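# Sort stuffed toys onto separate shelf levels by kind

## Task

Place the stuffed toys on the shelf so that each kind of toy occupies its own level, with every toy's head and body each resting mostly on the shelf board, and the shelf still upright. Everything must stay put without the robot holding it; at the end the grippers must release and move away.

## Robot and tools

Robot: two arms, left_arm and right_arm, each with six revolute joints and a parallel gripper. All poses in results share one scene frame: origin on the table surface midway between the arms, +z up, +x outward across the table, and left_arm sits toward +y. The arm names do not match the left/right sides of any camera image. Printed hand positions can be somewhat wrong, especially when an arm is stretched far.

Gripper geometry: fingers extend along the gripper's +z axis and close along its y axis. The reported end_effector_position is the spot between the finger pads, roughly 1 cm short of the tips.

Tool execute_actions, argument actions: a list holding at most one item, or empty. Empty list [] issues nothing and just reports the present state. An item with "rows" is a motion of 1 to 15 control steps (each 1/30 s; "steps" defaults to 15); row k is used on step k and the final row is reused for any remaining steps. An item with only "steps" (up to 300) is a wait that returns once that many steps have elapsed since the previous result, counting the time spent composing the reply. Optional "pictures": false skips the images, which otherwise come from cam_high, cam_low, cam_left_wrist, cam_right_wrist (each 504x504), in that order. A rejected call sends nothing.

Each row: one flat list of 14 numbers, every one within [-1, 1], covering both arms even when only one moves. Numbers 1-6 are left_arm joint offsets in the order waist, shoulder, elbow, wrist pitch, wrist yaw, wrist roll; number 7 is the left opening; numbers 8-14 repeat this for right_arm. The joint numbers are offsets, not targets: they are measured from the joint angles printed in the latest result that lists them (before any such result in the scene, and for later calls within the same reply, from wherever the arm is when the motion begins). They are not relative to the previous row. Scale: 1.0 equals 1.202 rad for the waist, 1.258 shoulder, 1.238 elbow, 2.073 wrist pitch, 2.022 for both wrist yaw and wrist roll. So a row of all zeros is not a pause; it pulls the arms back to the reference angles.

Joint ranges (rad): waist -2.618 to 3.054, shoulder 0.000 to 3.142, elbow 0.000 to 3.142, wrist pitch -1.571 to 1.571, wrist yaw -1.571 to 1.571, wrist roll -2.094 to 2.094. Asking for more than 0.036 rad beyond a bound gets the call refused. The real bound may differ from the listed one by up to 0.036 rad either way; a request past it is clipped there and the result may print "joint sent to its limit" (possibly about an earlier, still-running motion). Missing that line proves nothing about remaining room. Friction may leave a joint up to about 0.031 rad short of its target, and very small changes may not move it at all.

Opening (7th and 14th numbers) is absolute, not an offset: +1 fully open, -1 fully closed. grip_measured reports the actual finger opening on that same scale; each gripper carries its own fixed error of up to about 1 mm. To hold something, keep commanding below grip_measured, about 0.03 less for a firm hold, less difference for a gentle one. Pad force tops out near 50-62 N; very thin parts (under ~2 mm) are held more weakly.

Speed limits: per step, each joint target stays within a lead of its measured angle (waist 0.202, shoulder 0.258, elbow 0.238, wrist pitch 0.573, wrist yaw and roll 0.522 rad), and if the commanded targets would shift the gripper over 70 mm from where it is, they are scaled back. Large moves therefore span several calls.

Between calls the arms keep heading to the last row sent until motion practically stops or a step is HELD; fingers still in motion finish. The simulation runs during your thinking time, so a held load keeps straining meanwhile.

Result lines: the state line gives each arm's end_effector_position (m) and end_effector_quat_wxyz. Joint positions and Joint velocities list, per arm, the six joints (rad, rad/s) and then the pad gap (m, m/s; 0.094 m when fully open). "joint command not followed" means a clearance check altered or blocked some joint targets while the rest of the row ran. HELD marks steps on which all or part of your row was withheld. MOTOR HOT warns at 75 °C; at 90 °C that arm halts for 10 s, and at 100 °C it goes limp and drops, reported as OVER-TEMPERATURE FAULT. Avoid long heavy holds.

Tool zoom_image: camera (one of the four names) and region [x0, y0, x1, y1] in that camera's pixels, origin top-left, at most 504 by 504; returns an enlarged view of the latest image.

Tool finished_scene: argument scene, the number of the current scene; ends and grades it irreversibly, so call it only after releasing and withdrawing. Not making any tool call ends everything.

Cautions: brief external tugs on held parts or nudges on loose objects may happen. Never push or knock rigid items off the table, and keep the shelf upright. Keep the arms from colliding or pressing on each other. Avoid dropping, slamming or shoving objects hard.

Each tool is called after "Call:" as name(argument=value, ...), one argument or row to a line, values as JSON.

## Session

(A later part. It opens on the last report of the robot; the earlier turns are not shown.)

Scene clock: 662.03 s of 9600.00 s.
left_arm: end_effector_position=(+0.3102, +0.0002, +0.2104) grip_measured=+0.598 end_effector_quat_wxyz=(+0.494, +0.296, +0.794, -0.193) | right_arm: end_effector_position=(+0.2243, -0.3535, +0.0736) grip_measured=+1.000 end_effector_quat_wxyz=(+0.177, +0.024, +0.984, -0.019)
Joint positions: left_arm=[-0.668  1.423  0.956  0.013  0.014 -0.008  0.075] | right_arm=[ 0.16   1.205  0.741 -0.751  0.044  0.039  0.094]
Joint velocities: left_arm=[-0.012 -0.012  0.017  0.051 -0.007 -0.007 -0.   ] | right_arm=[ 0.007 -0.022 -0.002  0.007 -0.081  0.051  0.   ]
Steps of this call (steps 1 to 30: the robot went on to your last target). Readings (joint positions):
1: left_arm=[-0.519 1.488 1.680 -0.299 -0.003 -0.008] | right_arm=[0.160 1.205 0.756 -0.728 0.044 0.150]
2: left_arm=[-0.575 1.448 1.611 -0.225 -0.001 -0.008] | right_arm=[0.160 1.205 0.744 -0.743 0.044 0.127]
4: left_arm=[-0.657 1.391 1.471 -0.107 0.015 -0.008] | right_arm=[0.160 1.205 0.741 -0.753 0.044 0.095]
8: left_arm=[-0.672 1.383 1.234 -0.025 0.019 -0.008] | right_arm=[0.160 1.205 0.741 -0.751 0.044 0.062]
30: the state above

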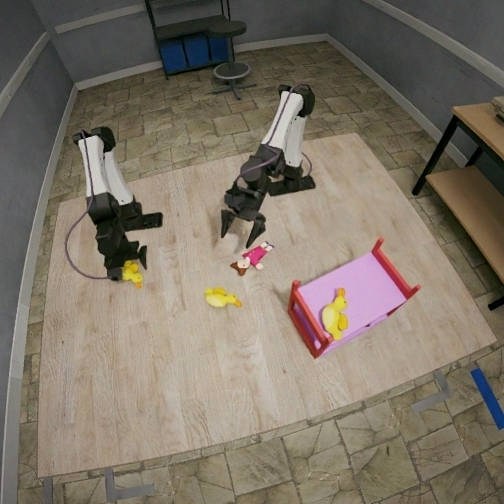

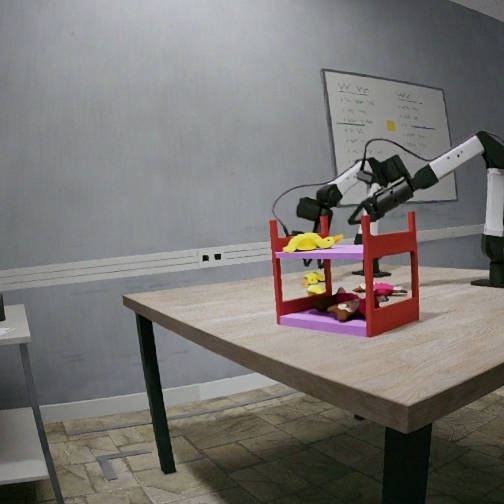

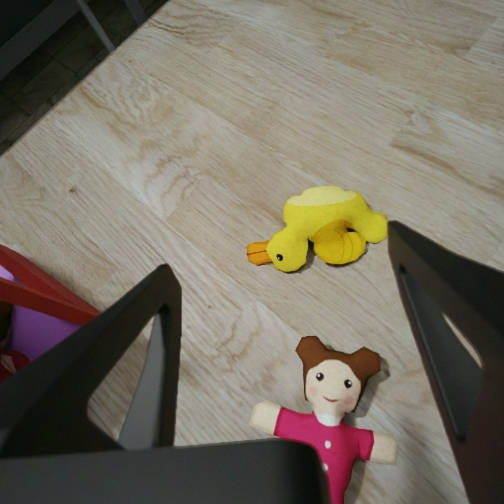

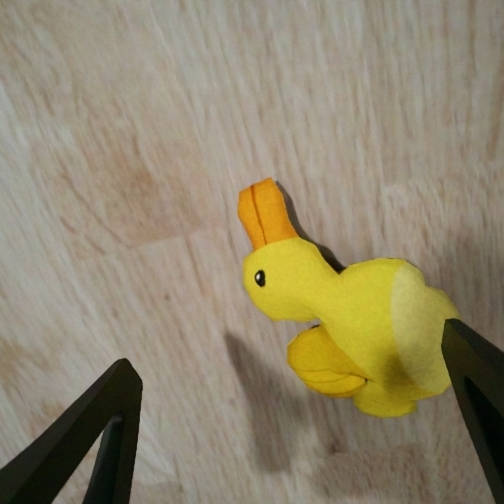

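Call:
execute_actions(
  actions=[
    {"rows":[[-0.045,0,-0.2,0.12,0,0,0.8,-0.03,-0.02,0,0,0,-0.2,1],[-0.045,0.02,-0.43,0.235,0,0,0.8,-0.06,-0.02,0,0,0,-0.41,1]],"steps":15},
  ],
)

Call:
execute_actions(
  actions=[
    {"steps":12},
  ],
)

Scene clock: 669.20 s of 9600.00 s.
left_arm: end_effector_position=(+0.2335, +0.0420, +0.0487) grip_measured=+0.798 end_effector_quat_wxyz=(+0.422, +0.331, +0.825, -0.178) | right_arm: end_effector_position=(+0.2237, -0.3691, +0.0757) grip_measured=+1.000 end_effector_quat_wxyz=(+0.158, -0.322, +0.929, -0.090)
Joint positions: left_arm=[-0.72   1.461  0.4    0.442  0.013 -0.008  0.084] | right_arm=[ 0.098  1.197  0.741 -0.751  0.043 -0.738  0.094]
Joint velocities: left_arm=[-0.002 -0.012  0.007  0.271 -0.11   0.037  0.   ] | right_arm=[ 0.012  0.017  0.007 -0.11  -0.037 -0.242  0.   ]
Steps of this call (steps 1 to 15: the robot went on to your last target; steps 16 to 90: nothing new was sent; then 3.67 s passed at rest; steps 91 to 105: all 15 steps of this action). Readings (joint positions):
91: left_arm=[-0.673 1.421 0.925 0.065 0.012 -0.008] | right_arm=[0.156 1.205 0.741 -0.751 0.044 -0.015]
92: left_arm=[-0.684 1.414 0.862 0.159 0.010 -0.008] | right_arm=[0.143 1.203 0.741 -0.751 0.043 -0.107]
94: left_arm=[-0.709 1.420 0.716 0.301 0.012 -0.008] | right_arm=[0.110 1.198 0.741 -0.751 0.043 -0.300]
98: left_arm=[-0.720 1.449 0.447 0.381 0.013 -0.008] | right_arm=[0.098 1.197 0.741 -0.751 0.043 -0.582]
105: the state above

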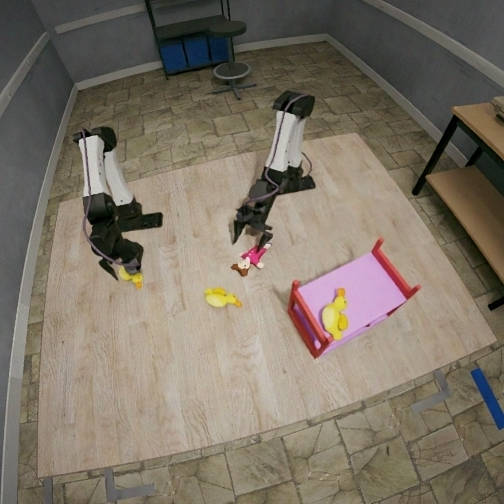

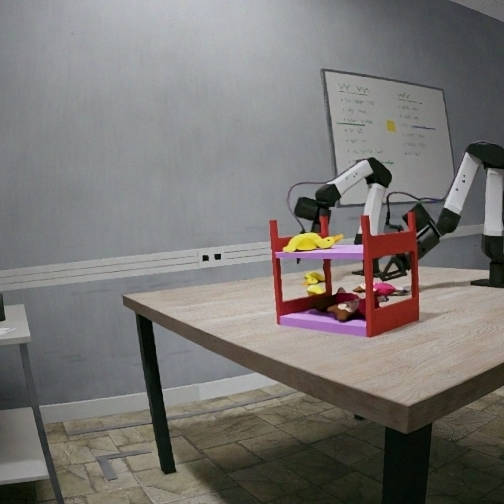

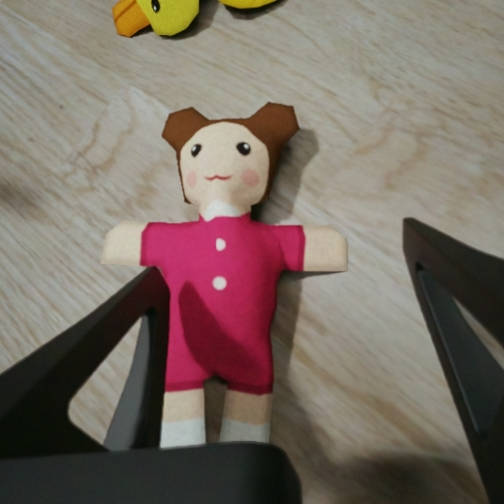

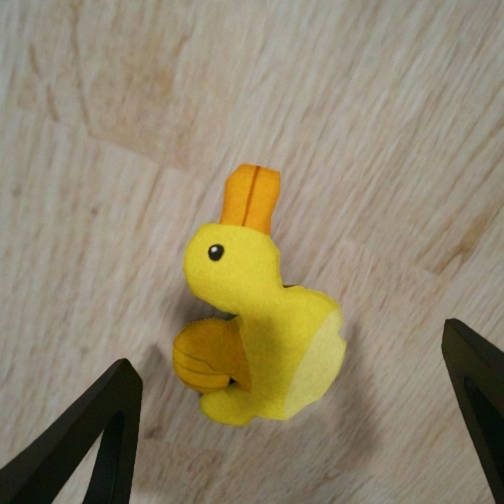

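Scene clock: 669.60 s of 9600.00 s.
left_arm: end_effector_position=(+0.2366, +0.0391, +0.0550) grip_measured=+0.798 end_effector_quat_wxyz=(+0.435, +0.329, +0.818, -0.183) | right_arm: end_effector_position=(+0.2237, -0.3691, +0.0757) grip_measured=+1.000 end_effector_quat_wxyz=(+0.157, -0.339, +0.923, -0.093)
Joint positions: left_arm=[-0.72   1.461  0.4    0.473  0.013 -0.008  0.084] | right_arm=[ 0.098  1.197  0.741 -0.751  0.043 -0.776  0.094]
Joint velocities: left_arm=[-0.007 -0.017 -0.007  0.022  0.095  0.051 -0.   ] | right_arm=[-0.022  0.017 -0.002 -0.007 -0.051 -0.037  0.   ]
Steps of this call (steps 1 to 12: the robot went on to your last target). Readings (joint positions):
1: left_arm=[-0.720 1.461 0.400 0.449 0.013 -0.008] | right_arm=[0.098 1.197 0.741 -0.751 0.043 -0.746]
2: left_arm=[-0.720 1.461 0.400 0.455 0.013 -0.008] | right_arm=[0.098 1.197 0.741 -0.751 0.043 -0.753]
4: left_arm=[-0.720 1.461 0.400 0.462 0.013 -0.008] | right_arm=[0.098 1.197 0.741 -0.751 0.043 -0.762]
8: left_arm=[-0.720 1.461 0.400 0.470 0.013 -0.008] | right_arm=[0.098 1.197 0.741 -0.751 0.043 -0.772]
12: the state above

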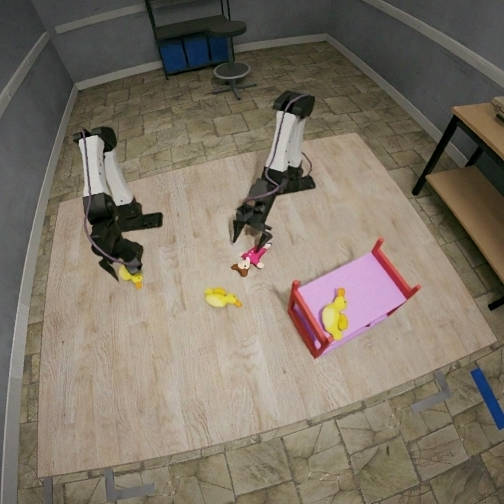

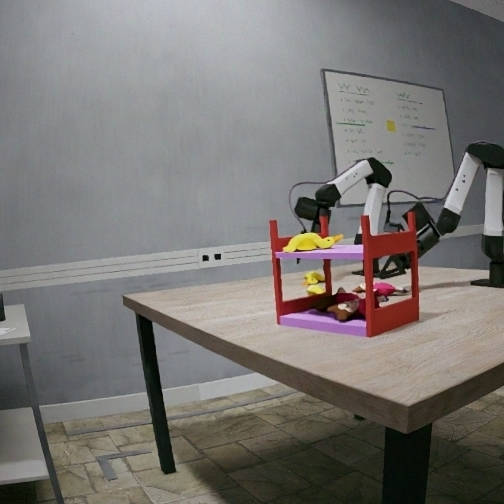

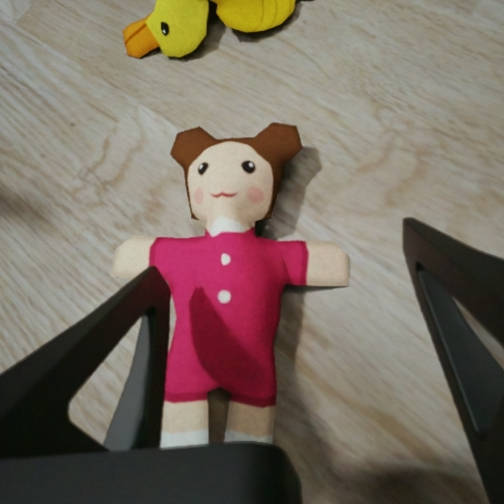

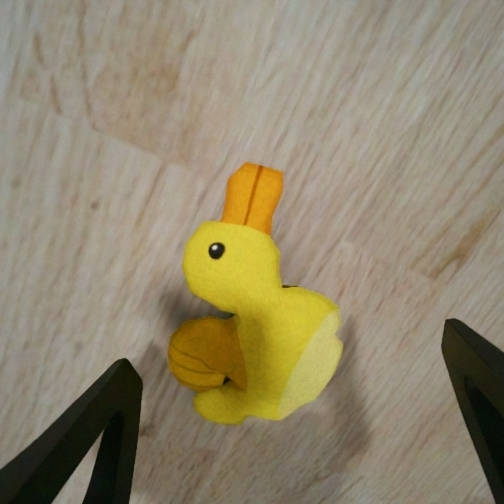

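Call:
execute_actions(
  actions=[
    {"rows":[[0.05,0,0,0,0,0,0.7,0,0.04,0,0,0,0,1],[0.05,0,0,0,0,0,0.7,0,0.06,0,0,0,0,1],[0.05,0,0,0,0,0,0.7,0,0.08,0,0,0,0,1],[0.05,0.03,0,0,0,0,0.7,0,0.09,0,0,0,0,1],[0.05,0.065,0,0.01,0,0,0.6,0,0.09,0,0,0,0,1]],"steps":15},
  ],
)

Scene clock: 676.30 s of 9600.00 s.
left_arm: end_effector_position=(+0.2467, +0.0569, +0.0294) grip_measured=+0.602 end_effector_quat_wxyz=(+0.410, +0.312, +0.842, -0.161) | right_arm: end_effector_position=(+0.2184, -0.3688, +0.0502) grip_measured=+1.000 end_effector_quat_wxyz=(+0.108, -0.344, +0.930, -0.072)
Joint positions: left_arm=[-0.664  1.538  0.4    0.478  0.015 -0.008  0.075] | right_arm=[ 0.098  1.306  0.741 -0.75   0.043 -0.778  0.094]
Joint velocities: left_arm=[-0.007  0.022  0.012  0.051  0.037 -0.007 -0.001] | right_arm=[-0.007 -0.017 -0.027 -0.081  0.007 -0.022  0.   ]
Steps of this call (steps 1 to 30: the robot went on to your last target; steps 31 to 90: nothing new was sent; then 3.20 s passed at rest; steps 91 to 105: all 15 steps of this action). Readings (joint positions):
91: left_arm=[-0.713 1.461 0.400 0.474 0.017 -0.008] | right_arm=[0.098 1.200 0.741 -0.751 0.043 -0.778]
92: left_arm=[-0.698 1.461 0.400 0.474 0.018 -0.008] | right_arm=[0.098 1.210 0.741 -0.750 0.043 -0.778]
94: left_arm=[-0.671 1.463 0.400 0.474 0.015 -0.008] | right_arm=[0.098 1.252 0.741 -0.750 0.043 -0.778]
98: left_arm=[-0.664 1.527 0.400 0.480 0.015 -0.008] | right_arm=[0.098 1.305 0.741 -0.750 0.043 -0.778]
105: the state above

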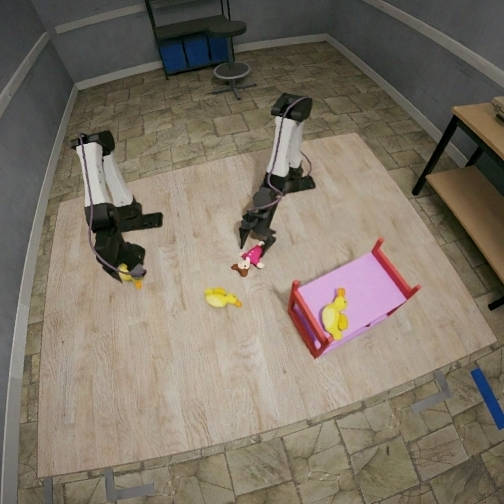

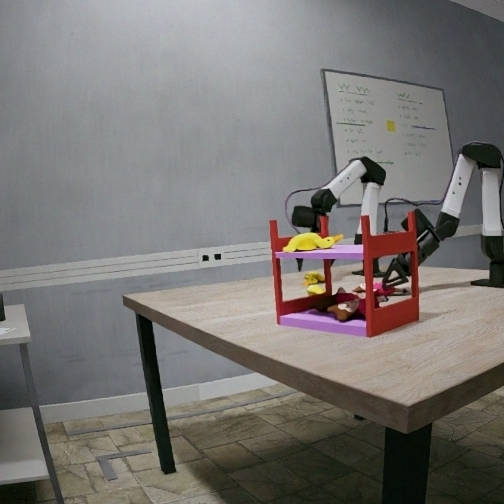

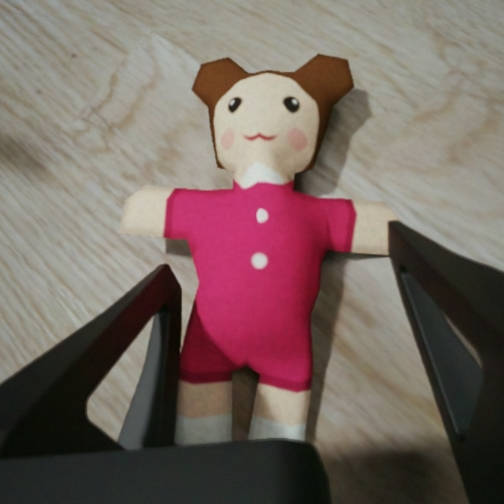

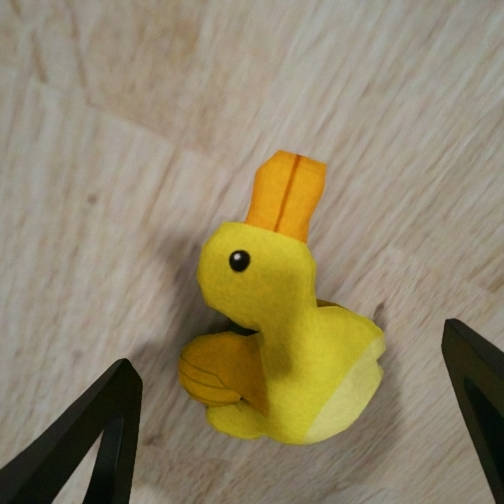

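Both well placed. Right descends more; both close.

Call:
execute_actions(
  actions=[
    {"rows":[[0,0.01,0,0,0,0,0.5,0,0.04,0,0,0,0,1],[0,0.01,0,0,0,0,0.3,0,0.07,0,0,0,0,0.9],[0,0.01,0,0,0,0,0.1,0,0.07,0,0,0,0,0.8],[0,0.01,0,0,0,0,-0.1,0,0.07,0,0,0,0,0.6],[0,0.01,0,0,0,0,-0.3,0,0.07,0,0,0,0,0.4],[0,0.01,0,0,0,0,-0.5,0,0.07,0,0,0,0,0.2],[0,0.01,0,0,0,0,-0.7,0,0.07,0,0,0,0,0],[0,0.01,0,0,0,0,-1,0,0.07,0,0,0,0,-0.3],[0,0.01,0,0,0,0,-1,0,0.07,0,0,0,0,-0.6],[0,0.01,0,0,0,0,-1,0,0.07,0,0,0,0,-1]],"steps":15},
  ],
)

Call:
execute_actions(
  actions=[
    {"rows":[[0,0,0,0,0,0,-1,0,0,0,0,0,0,-1],[0,0,0,0,0,0,-1,0,0,0,0,0,0,-1],[0,0,0,0,0,0,-1,0,0,0,0,0,0,-1],[0,0,0,0,0,0,-1,0,0,0,0,0,0,-1],[0,0,0,0,0,0,-1,0,0,0,0,0,0,-1],[0,0,0,0,0,0,-1,0,0,0,0,0,0,-1],[0,0,0,0,0,0,-1,0,0,0,0,0,0,-1],[0,0,0,0,0,0,-1,0,0,0,0,0,0,-1],[0,-0.05,0,0,0,0,-1,0,-0.05,0,0,0,0,-1],[0,-0.1,0,0,0,0,-1,0,-0.1,0,0,0,0,-1],[0,-0.2,-0.05,-0.03,0,0,-1,0,-0.15,0,0,0,0,-1],[0,-0.3,-0.1,-0.06,0,0,-1,0,-0.2,0,0,0,0,-1],[0,-0.4,-0.15,-0.1,0,0,-1,0,-0.22,0,0,0,0,-1],[0,-0.5,-0.2,-0.13,0,0,-1,0,-0.22,0,0,0,0,-1],[0,-0.58,-0.24,-0.16,0,0,-1,0,-0.22,0,0,0,0,-1]],"steps":15},
  ],
)

Call:
execute_actions(
  actions=[
    {"steps":10},
  ],
)

Scene clock: 698.60 s of 9600.00 s.
left_arm: end_effector_position=(+0.2467, +0.0569, +0.0294) grip_measured=-0.964 end_effector_quat_wxyz=(+0.410, +0.312, +0.842, -0.161) | right_arm: end_effector_position=(+0.2127, -0.3684, +0.0314) grip_measured=-0.952 end_effector_quat_wxyz=(+0.071, -0.347, +0.934, -0.055)
Joint positions: left_arm=[-0.664  1.538  0.4    0.478  0.015 -0.008  0.002] | right_arm=[ 0.098  1.388  0.741 -0.749  0.043 -0.778  0.002]
Joint velocities: left_arm=[-0.017  0.002  0.007 -0.037 -0.037  0.022 -0.   ] | right_arm=[-0.012  0.007 -0.002  0.037  0.037 -0.007  0.   ]
Steps of this call (steps 1 to 15: the robot went on to your last target; steps 16 to 90: nothing new was sent; then 18.80 s passed at rest; steps 91 to 105: all 15 steps of this action). Readings (joint positions):
91: left_arm=[-0.664 1.538 0.400 0.478 0.015 -0.008] | right_arm=[0.098 1.309 0.741 -0.750 0.043 -0.778]
92: left_arm=[-0.664 1.538 0.400 0.478 0.015 -0.008] | right_arm=[0.098 1.321 0.741 -0.749 0.043 -0.778]
94: left_arm=[-0.664 1.538 0.400 0.478 0.015 -0.008] | right_arm=[0.098 1.360 0.741 -0.749 0.043 -0.778]
98: left_arm=[-0.664 1.538 0.400 0.478 0.015 -0.008] | right_arm=[0.098 1.388 0.741 -0.749 0.043 -0.778]
105: the state above

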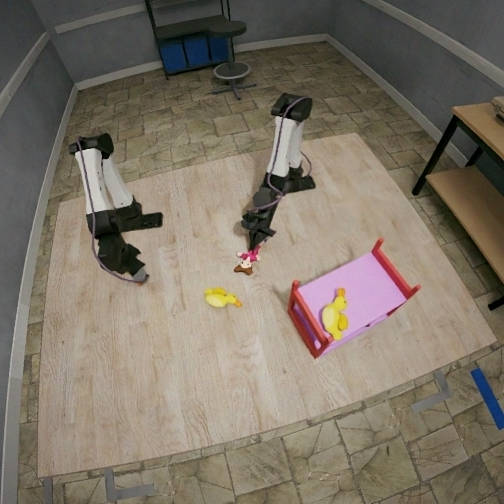

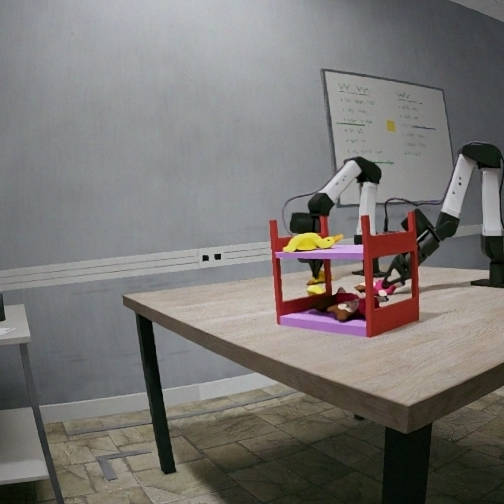

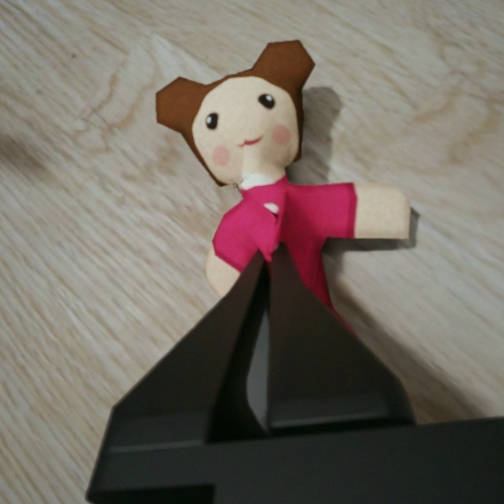

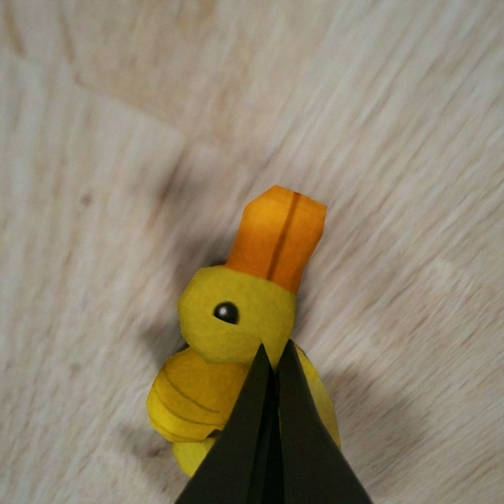

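Scene clock: 699.10 s of 9600.00 s.
left_arm: end_effector_position=(+0.2150, +0.0841, +0.0818) grip_measured=-0.964 end_effector_quat_wxyz=(+0.474, +0.299, +0.807, -0.184) | right_arm: end_effector_position=(+0.2264, -0.3693, +0.0914) grip_measured=-0.952 end_effector_quat_wxyz=(+0.187, -0.337, +0.916, -0.107)
Joint positions: left_arm=[-0.664  1.109  0.236  0.369  0.015 -0.008  0.002] | right_arm=[ 0.098  1.132  0.741 -0.748  0.043 -0.778  0.002]
Joint velocities: left_arm=[ 0.002 -2.659 -1.443 -0.886 -0.066  0.081 -0.001] | right_arm=[ 0.017 -0.921 -0.007  0.066 -0.037  0.007 -0.   ]
Steps of this call (steps 1 to 15: all 15 steps of this action). Readings (joint positions):
1: left_arm=[-0.664 1.538 0.400 0.478 0.015 -0.008] | right_arm=[0.098 1.388 0.741 -0.749 0.043 -0.778]
2: left_arm=[-0.664 1.538 0.400 0.478 0.015 -0.008] | right_arm=[0.098 1.388 0.741 -0.749 0.043 -0.778]
4: left_arm=[-0.664 1.538 0.400 0.478 0.015 -0.008] | right_arm=[0.098 1.388 0.741 -0.749 0.043 -0.778]
8: left_arm=[-0.664 1.538 0.400 0.478 0.015 -0.008] | right_arm=[0.098 1.388 0.741 -0.749 0.043 -0.778]
15: the state above

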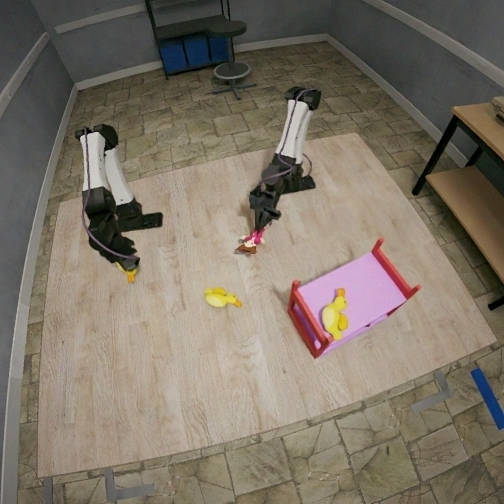

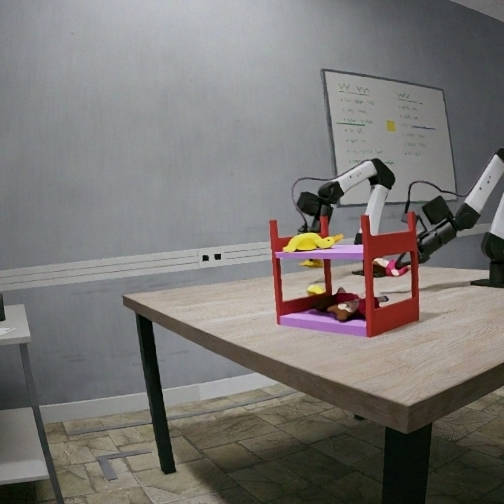

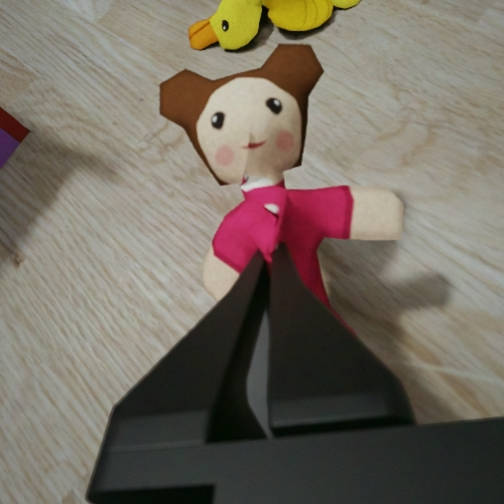

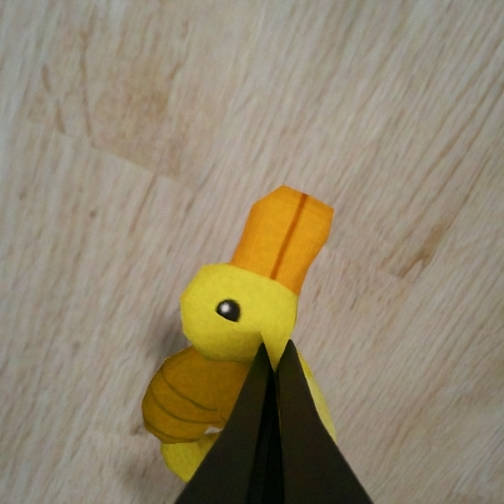

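Scene clock: 699.43 s of 9600.00 s.
left_arm: end_effector_position=(+0.1780, +0.1159, +0.0594) grip_measured=-0.964 end_effector_quat_wxyz=(+0.450, +0.304, +0.821, -0.176) | right_arm: end_effector_position=(+0.2267, -0.3693, +0.0982) grip_measured=-0.952 end_effector_quat_wxyz=(+0.199, -0.336, +0.914, -0.112)
Joint positions: left_arm=[-0.664  0.824  0.103  0.158  0.015 -0.008  0.002] | right_arm=[ 0.098  1.103  0.741 -0.749  0.043 -0.778  0.002]
Joint velocities: left_arm=[ 0.012  0.002  0.017 -0.125  0.007  0.037 -0.001] | right_arm=[-0.022  0.002  0.002 -0.007 -0.066  0.022 -0.001]
Steps of this call (steps 1 to 10: the robot went on to your last target). Readings (joint positions):
1: left_arm=[-0.664 1.018 0.190 0.330 0.015 -0.008] | right_arm=[0.098 1.110 0.741 -0.747 0.043 -0.778]
2: left_arm=[-0.664 0.933 0.149 0.288 0.015 -0.008] | right_arm=[0.098 1.103 0.741 -0.746 0.043 -0.778]
4: left_arm=[-0.664 0.840 0.108 0.225 0.015 -0.008] | right_arm=[0.098 1.103 0.741 -0.748 0.043 -0.778]
8: left_arm=[-0.664 0.824 0.103 0.170 0.015 -0.008] | right_arm=[0.098 1.103 0.741 -0.749 0.043 -0.778]
10: the state above

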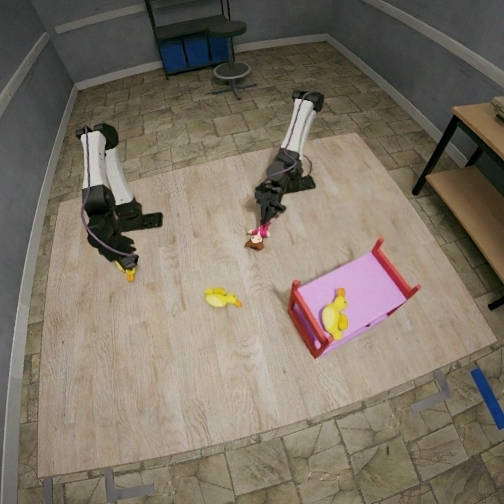

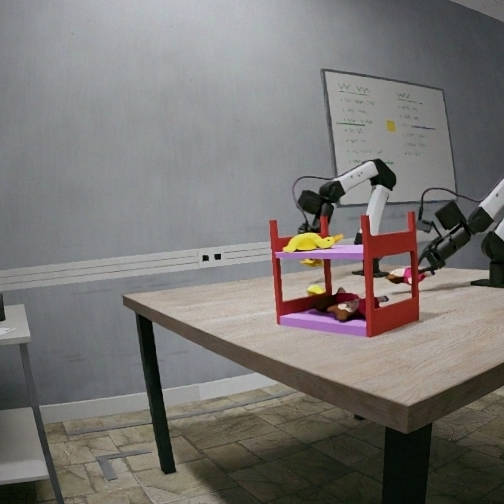

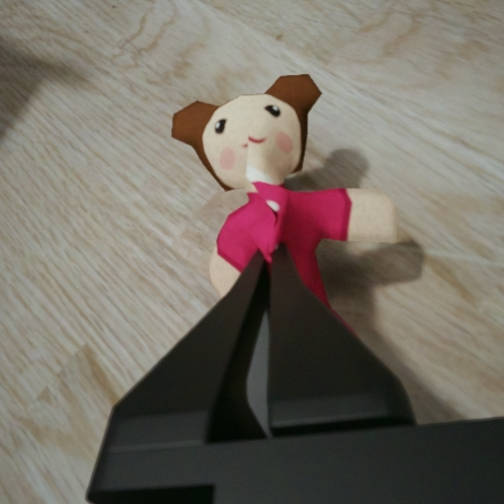

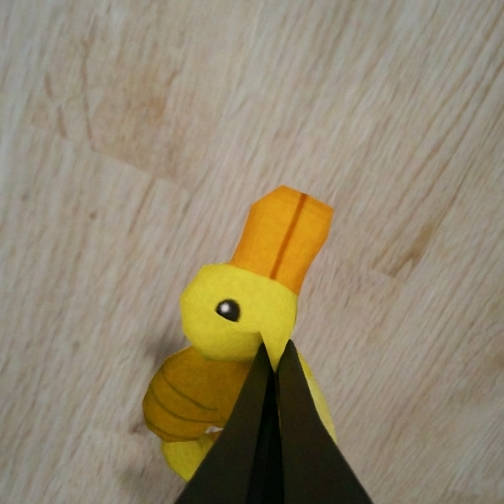

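Call:
execute_actions(
  actions=[
    {"rows":[[0.15,0,0,0,0,0,-1,0,0,0,0,0,0,-1],[0.3,0,0,0,0,0,-1,0,0,0,0,0,0,-1],[0.45,0,0,0,0,0,-1,0,0,0,0,0,0,-1],[0.53,0,0,0,0,0,-1,0,0,0,0,0,0,-1],[0.53,0,0,0,0,0,-1,0,0,0,0,0,0,-1],[0.53,0,0.05,0,0,0,-1,0,0,0,0,0,0,-1],[0.53,0,0.1,0,0,0,-1,0,0,0,0,0,0,-1],[0.53,0.05,0.15,0.03,0,0,-1,0,0,0,0,0,0,-1],[0.53,0.15,0.25,0.06,0,0,-1,0,0,0,0,0,0,-1],[0.53,0.3,0.33,0.09,0,0,-1,0,0,0,0,0,0,-1],[0.53,0.45,0.4,0.12,0,0,-1,0,0,0,0,0,0,-1],[0.53,0.55,0.46,0.14,0,0,-1,0,0,0,0,0,0,-1],[0.53,0.62,0.49,0.147,0,0,-1,0,0,0,0,0,0,-1]],"steps":15},
  ],
)

Call:
execute_actions(
  actions=[
    {"steps":20},
  ],
)

Scene clock: 714.07 s of 9600.00 s.
left_arm: end_effector_position=(+0.3534, +0.2608, +0.1467) grip_measured=-0.964 end_effector_quat_wxyz=(+0.541, +0.036, +0.840, -0.029) | right_arm: end_effector_position=(+0.2267, -0.3693, +0.0982) grip_measured=-0.952 end_effector_quat_wxyz=(+0.199, -0.336, +0.914, -0.112)
Joint positions: left_arm=[-0.041  1.236  0.524  0.287  0.009 -0.007  0.002] | right_arm=[ 0.098  1.103  0.741 -0.749  0.043 -0.778  0.002]
Joint velocities: left_arm=[ 0.037  2.063  1.873  0.652 -0.022  0.022  0.001] | right_arm=[ 0.002 -0.022 -0.007  0.007 -0.007  0.007  0.   ]
Steps of this call (steps 1 to 30: the robot went on to your last target; steps 31 to 110: nothing new was sent; then 10.47 s passed at rest; steps 111 to 125: all 15 steps of this action). Readings (joint positions):
111: left_arm=[-0.638 0.824 0.103 0.140 0.028 -0.007] | right_arm=[0.098 1.103 0.741 -0.749 0.043 -0.778]
112: left_arm=[-0.572 0.824 0.103 0.140 0.032 -0.007] | right_arm=[0.098 1.103 0.741 -0.749 0.043 -0.778]
114: left_arm=[-0.425 0.824 0.103 0.140 0.028 -0.007] | right_arm=[0.098 1.103 0.741 -0.749 0.043 -0.778]
118: left_arm=[-0.141 0.831 0.149 0.121 0.017 -0.007] | right_arm=[0.098 1.103 0.741 -0.749 0.043 -0.778]
125: the state above

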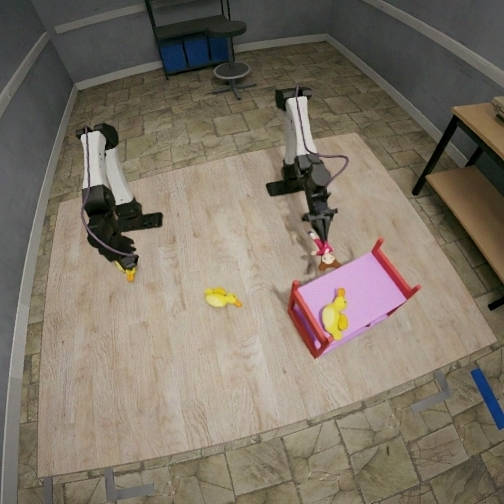

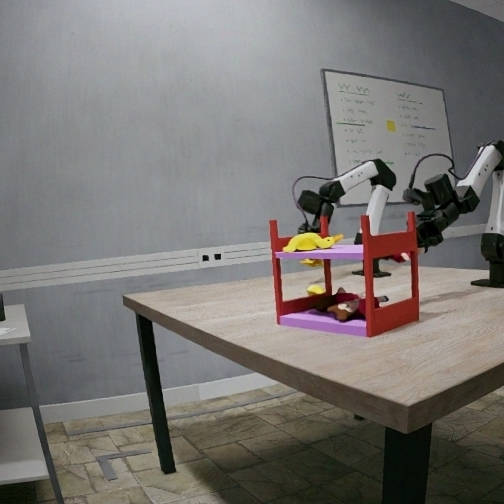

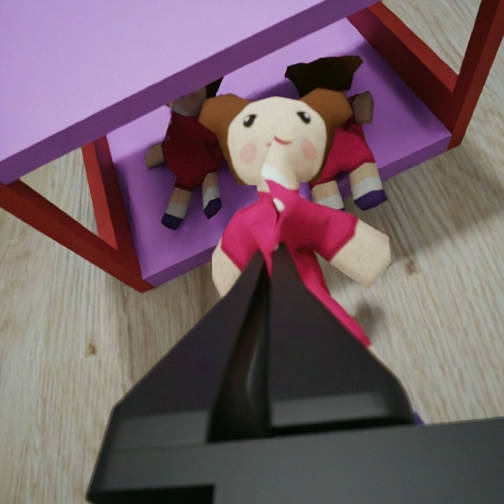

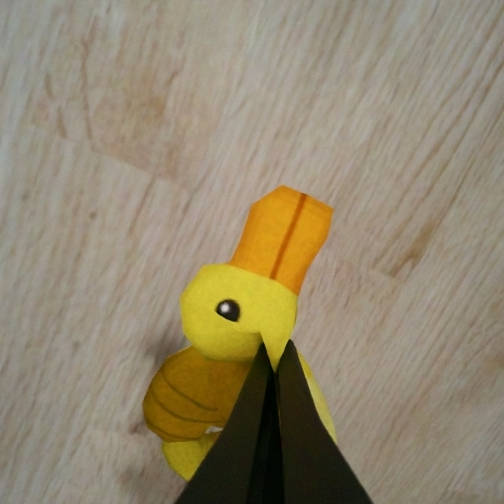

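Scene clock: 714.73 s of 9600.00 s.
left_arm: end_effector_position=(+0.4176, +0.2579, +0.1028) grip_measured=-0.964 end_effector_quat_wxyz=(+0.512, +0.034, +0.858, -0.027) | right_arm: end_effector_position=(+0.2267, -0.3693, +0.0982) grip_measured=-0.952 end_effector_quat_wxyz=(+0.199, -0.336, +0.914, -0.112)
Joint positions: left_arm=[-0.035  1.619  0.702  0.424  0.01  -0.007  0.002] | right_arm=[ 0.098  1.103  0.741 -0.749  0.043 -0.778  0.002]
Joint velocities: left_arm=[ 0.002  0.012  0.017  0.037 -0.081  0.037 -0.001] | right_arm=[-0.002 -0.012  0.007  0.051 -0.037 -0.007  0.   ]
Steps of this call (steps 1 to 20: the robot went on to your last target). Readings (joint positions):
1: left_arm=[-0.039 1.314 0.589 0.317 0.009 -0.007] | right_arm=[0.098 1.103 0.741 -0.749 0.043 -0.778]
2: left_arm=[-0.037 1.398 0.649 0.356 0.009 -0.007] | right_arm=[0.098 1.103 0.741 -0.749 0.043 -0.778]
4: left_arm=[-0.036 1.533 0.713 0.415 0.010 -0.007] | right_arm=[0.098 1.103 0.741 -0.749 0.043 -0.778]
8: left_arm=[-0.035 1.619 0.703 0.412 0.010 -0.007] | right_arm=[0.098 1.103 0.741 -0.749 0.043 -0.778]
20: the state above

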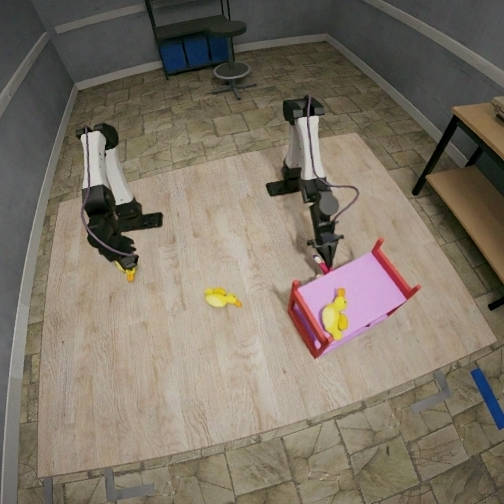

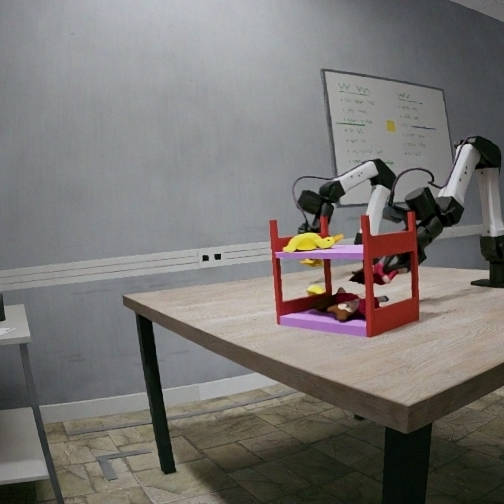

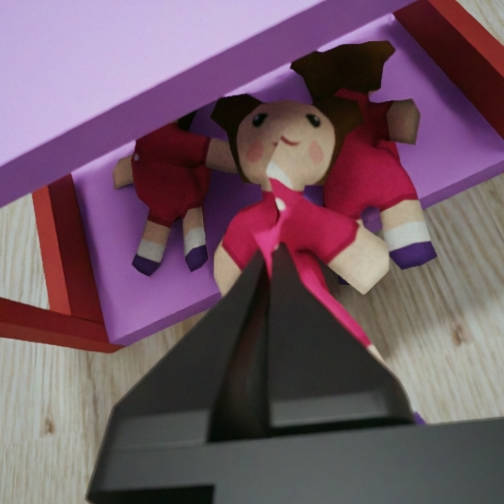

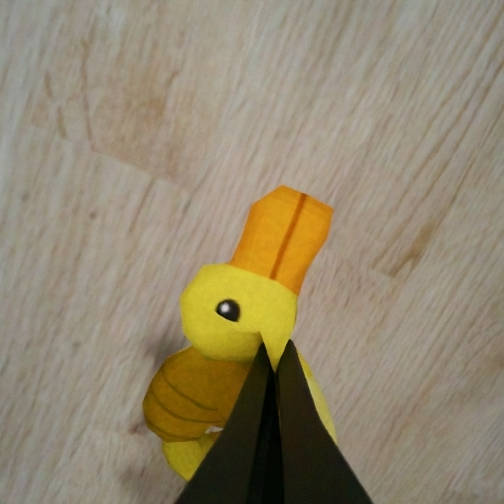

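Call:
execute_actions(
  actions=[
    {"rows":[[0.03,0,0.02,0,0,0,-1,0,0,0,0,0,0,-1],[0.03,0.03,0.06,0,0,0,-1,0,0,0,0,0,0,-1],[0.03,0.07,0.1,0,0,0,-1,0,0,0,0,0,0,-1],[0.03,0.11,0.14,-0.01,0,0,-1,0,0,0,0,0,0,-1],[0.03,0.15,0.18,-0.01,0,0,-1,0,0,0,0,0,0,-1],[0.03,0.19,0.21,-0.01,0,0,-1,0,0,0,0,0,0,-1],[0.03,0.23,0.24,-0.015,0,0,-1,0,0,0,0,0,0,-1],[0.03,0.28,0.265,-0.015,0,0,-1,0,0,0,0,0,0,-1]],"steps":15},
  ],
)

Call:
execute_actions(
  actions=[
    {"rows":[[0,0,0,0,0,0,-0.4,0,0,0,0,0,0,-1],[0,0,0,0,0,0,0.1,0,0,0,0,0,0,-1],[0,0,0,0,0,0,0.1,0,0,0,0,0,0,-1],[0,0,0,0,0,0,0.1,0,0,0,0,0,0,-1],[0,0,0,0,0,0,0.1,0,0,0,0,0,0,-1],[0,-0.05,-0.03,0.01,0,0,0.1,0,0,0,0,0,0,-1],[0,-0.1,-0.08,0.01,0,0,0.1,0,0,0,0,0,0,-1],[0,-0.15,-0.14,0.01,0,0,0.1,0,0,0,0,0,0,-1],[0,-0.2,-0.2,0.02,0,0,0.1,0,0,0,0,0,0,-1],[0,-0.25,-0.25,0.02,0,0,0.1,0,0,0,0,0,0,-1],[0,-0.3,-0.28,0.02,0,0,0.1,0,0,0,0,0,0,-1],[0,-0.33,-0.3,0.02,0,0,0.1,0,0,0,0,0,0,-1]],"steps":15},
  ],
)

Call:
execute_actions(
  actions=[
    {"steps":8},
  ],
)

Scene clock: 733.10 s of 9600.00 s.
left_arm: end_effector_position=(+0.4908, +0.2686, +0.0510) grip_measured=-0.964 end_effector_quat_wxyz=(+0.473, +0.020, +0.881, -0.018) | right_arm: end_effector_position=(+0.2267, -0.3693, +0.0982) grip_measured=-0.952 end_effector_quat_wxyz=(+0.199, -0.336, +0.914, -0.112)
Joint positions: left_arm=[-0.002  1.983  1.01   0.388  0.011 -0.007  0.002] | right_arm=[ 0.098  1.103  0.741 -0.749  0.043 -0.778  0.002]
Joint velocities: left_arm=[-0.017 -0.002 -0.002  0.066  0.051  0.081 -0.   ] | right_arm=[ 0.002  0.007 -0.002 -0.022  0.037  0.007 -0.   ]
Steps of this call (steps 1 to 15: the robot went on to your last target; steps 16 to 90: nothing new was sent; then 14.87 s passed at rest; steps 91 to 105: all 15 steps of this action). Readings (joint positions):
91: left_arm=[-0.031 1.619 0.702 0.424 0.011 -0.007] | right_arm=[0.098 1.103 0.741 -0.749 0.043 -0.778]
92: left_arm=[-0.025 1.623 0.708 0.419 0.012 -0.007] | right_arm=[0.098 1.103 0.741 -0.749 0.043 -0.778]
94: left_arm=[-0.010 1.670 0.765 0.407 0.012 -0.007] | right_arm=[0.098 1.103 0.741 -0.749 0.043 -0.778]
98: left_arm=[-0.002 1.856 0.953 0.403 0.011 -0.007] | right_arm=[0.098 1.103 0.741 -0.749 0.043 -0.778]
105: the state above

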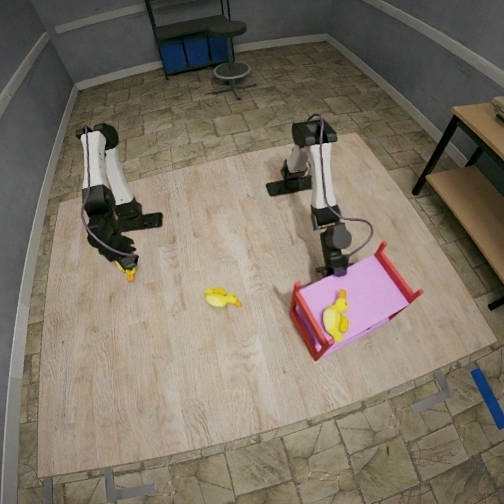

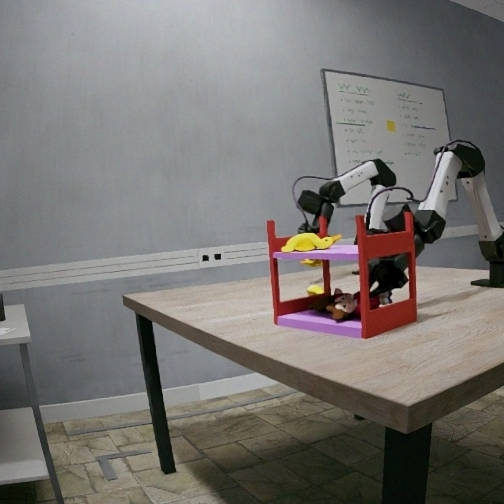

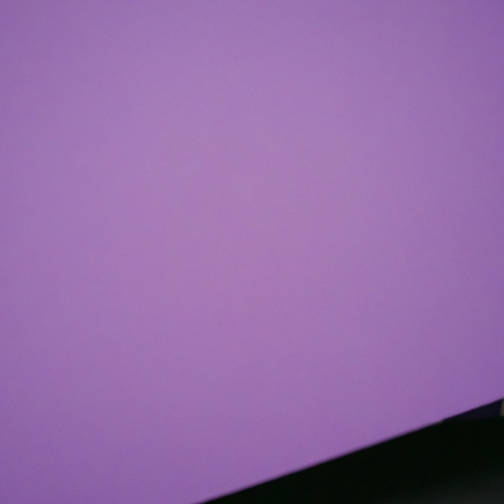

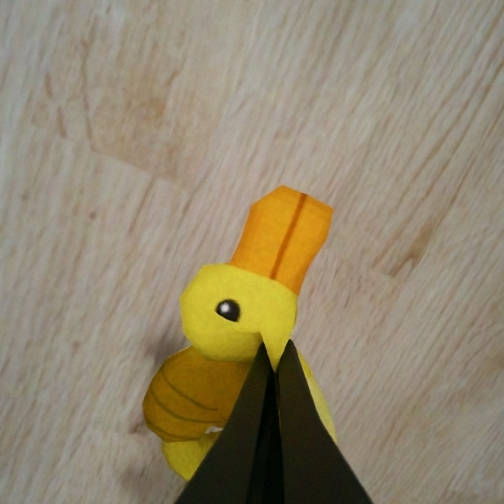

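Scene clock: 733.60 s of 9600.00 s.
left_arm: end_effector_position=(+0.4023, +0.2728, +0.0945) grip_measured=+0.098 end_effector_quat_wxyz=(+0.499, +0.020, +0.866, -0.018) | right_arm: end_effector_position=(+0.2267, -0.3693, +0.0982) grip_measured=-0.952 end_effector_quat_wxyz=(+0.199, -0.336, +0.914, -0.112)
Joint positions: left_arm=[-0.002  1.578  0.652  0.401  0.011 -0.007  0.052] | right_arm=[ 0.098  1.103  0.741 -0.749  0.043 -0.778  0.002]
Joint velocities: left_arm=[ 0.007 -0.232 -0.037  0.125  0.037 -0.066 -0.001] | right_arm=[ 0.017  0.017 -0.002  0.037  0.007  0.037 -0.   ]
Steps of this call (steps 1 to 15: all 15 steps of this action). Readings (joint positions):
1: left_arm=[-0.002 1.983 1.010 0.389 0.011 -0.007] | right_arm=[0.098 1.103 0.741 -0.749 0.043 -0.778]
2: left_arm=[-0.002 1.983 1.010 0.389 0.011 -0.007] | right_arm=[0.098 1.103 0.741 -0.749 0.043 -0.778]
4: left_arm=[-0.002 1.983 1.010 0.388 0.011 -0.007] | right_arm=[0.098 1.103 0.741 -0.749 0.043 -0.778]
8: left_arm=[-0.002 1.924 0.949 0.392 0.011 -0.007] | right_arm=[0.098 1.103 0.741 -0.749 0.043 -0.778]
15: the state above

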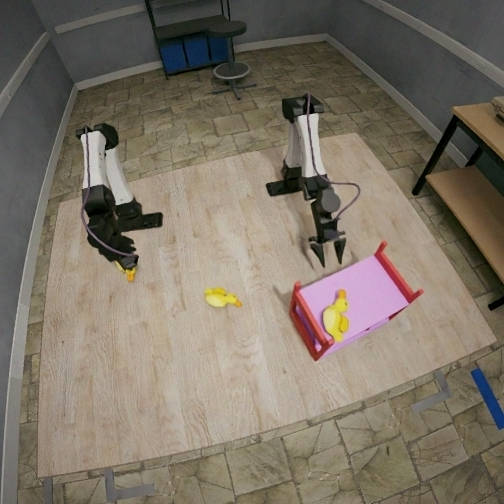

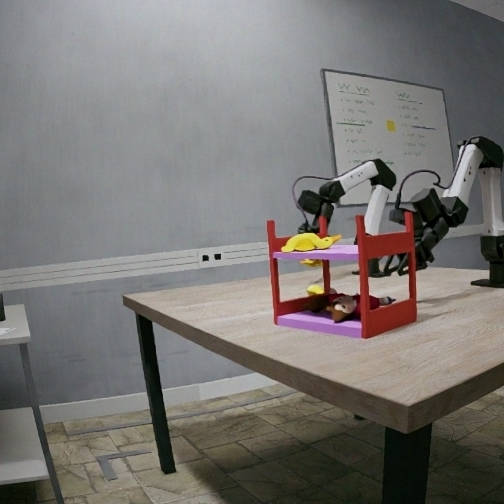

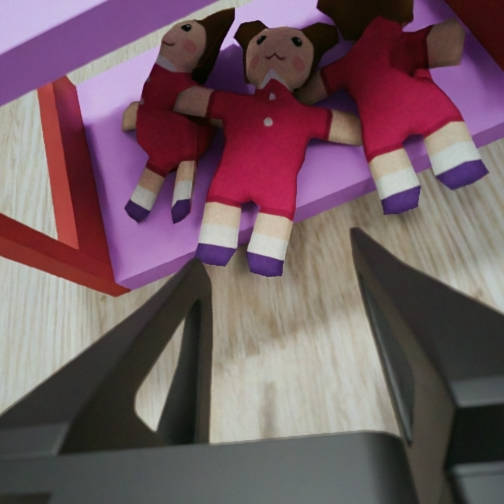

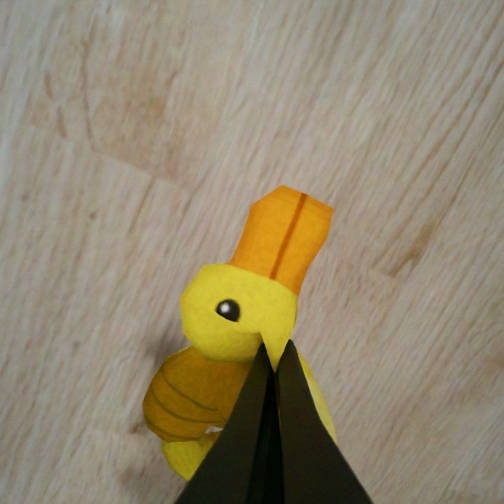

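Scene clock: 733.87 s of 9600.00 s.
left_arm: end_effector_position=(+0.4035, +0.2728, +0.0979) grip_measured=+0.098 end_effector_quat_wxyz=(+0.504, +0.020, +0.863, -0.019) | right_arm: end_effector_position=(+0.2267, -0.3693, +0.0982) grip_measured=-0.952 end_effector_quat_wxyz=(+0.199, -0.336, +0.914, -0.112)
Joint positions: left_arm=[-0.002  1.574  0.652  0.41   0.011 -0.007  0.052] | right_arm=[ 0.098  1.103  0.741 -0.749  0.043 -0.778  0.002]
Joint velocities: left_arm=[-0.007 -0.017 -0.002  0.007 -0.037  0.081  0.   ] | right_arm=[-0.007 -0.007  0.002 -0.007  0.022 -0.007  0.001]
Steps of this call (steps 1 to 8: the robot went on to your last target). Readings (joint positions):
1: left_arm=[-0.002 1.574 0.652 0.405 0.011 -0.007] | right_arm=[0.098 1.103 0.741 -0.749 0.043 -0.778]
2: left_arm=[-0.002 1.574 0.652 0.410 0.011 -0.007] | right_arm=[0.098 1.103 0.741 -0.749 0.043 -0.778]
4: left_arm=[-0.002 1.574 0.652 0.410 0.011 -0.007] | right_arm=[0.098 1.103 0.741 -0.749 0.043 -0.778]
8: the state above

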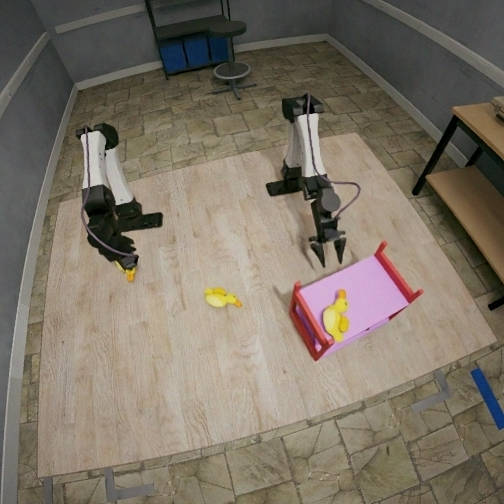

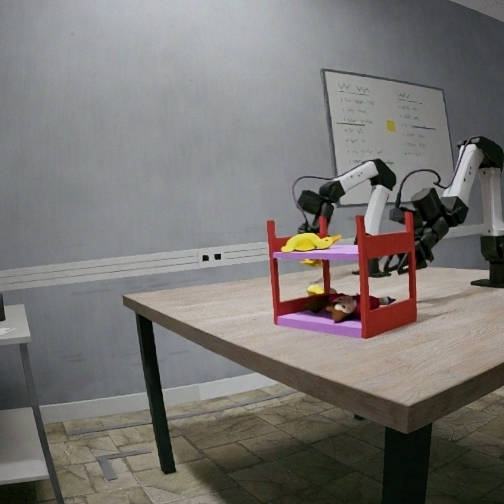

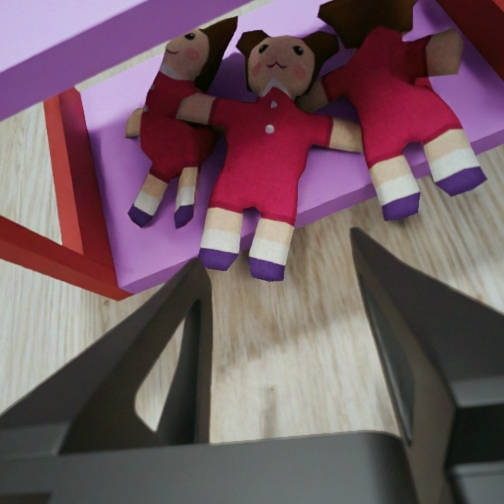

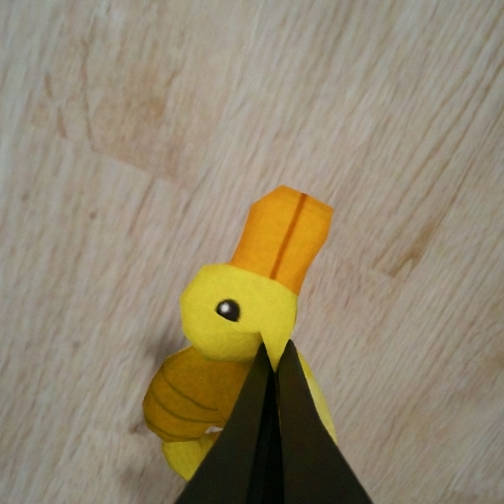

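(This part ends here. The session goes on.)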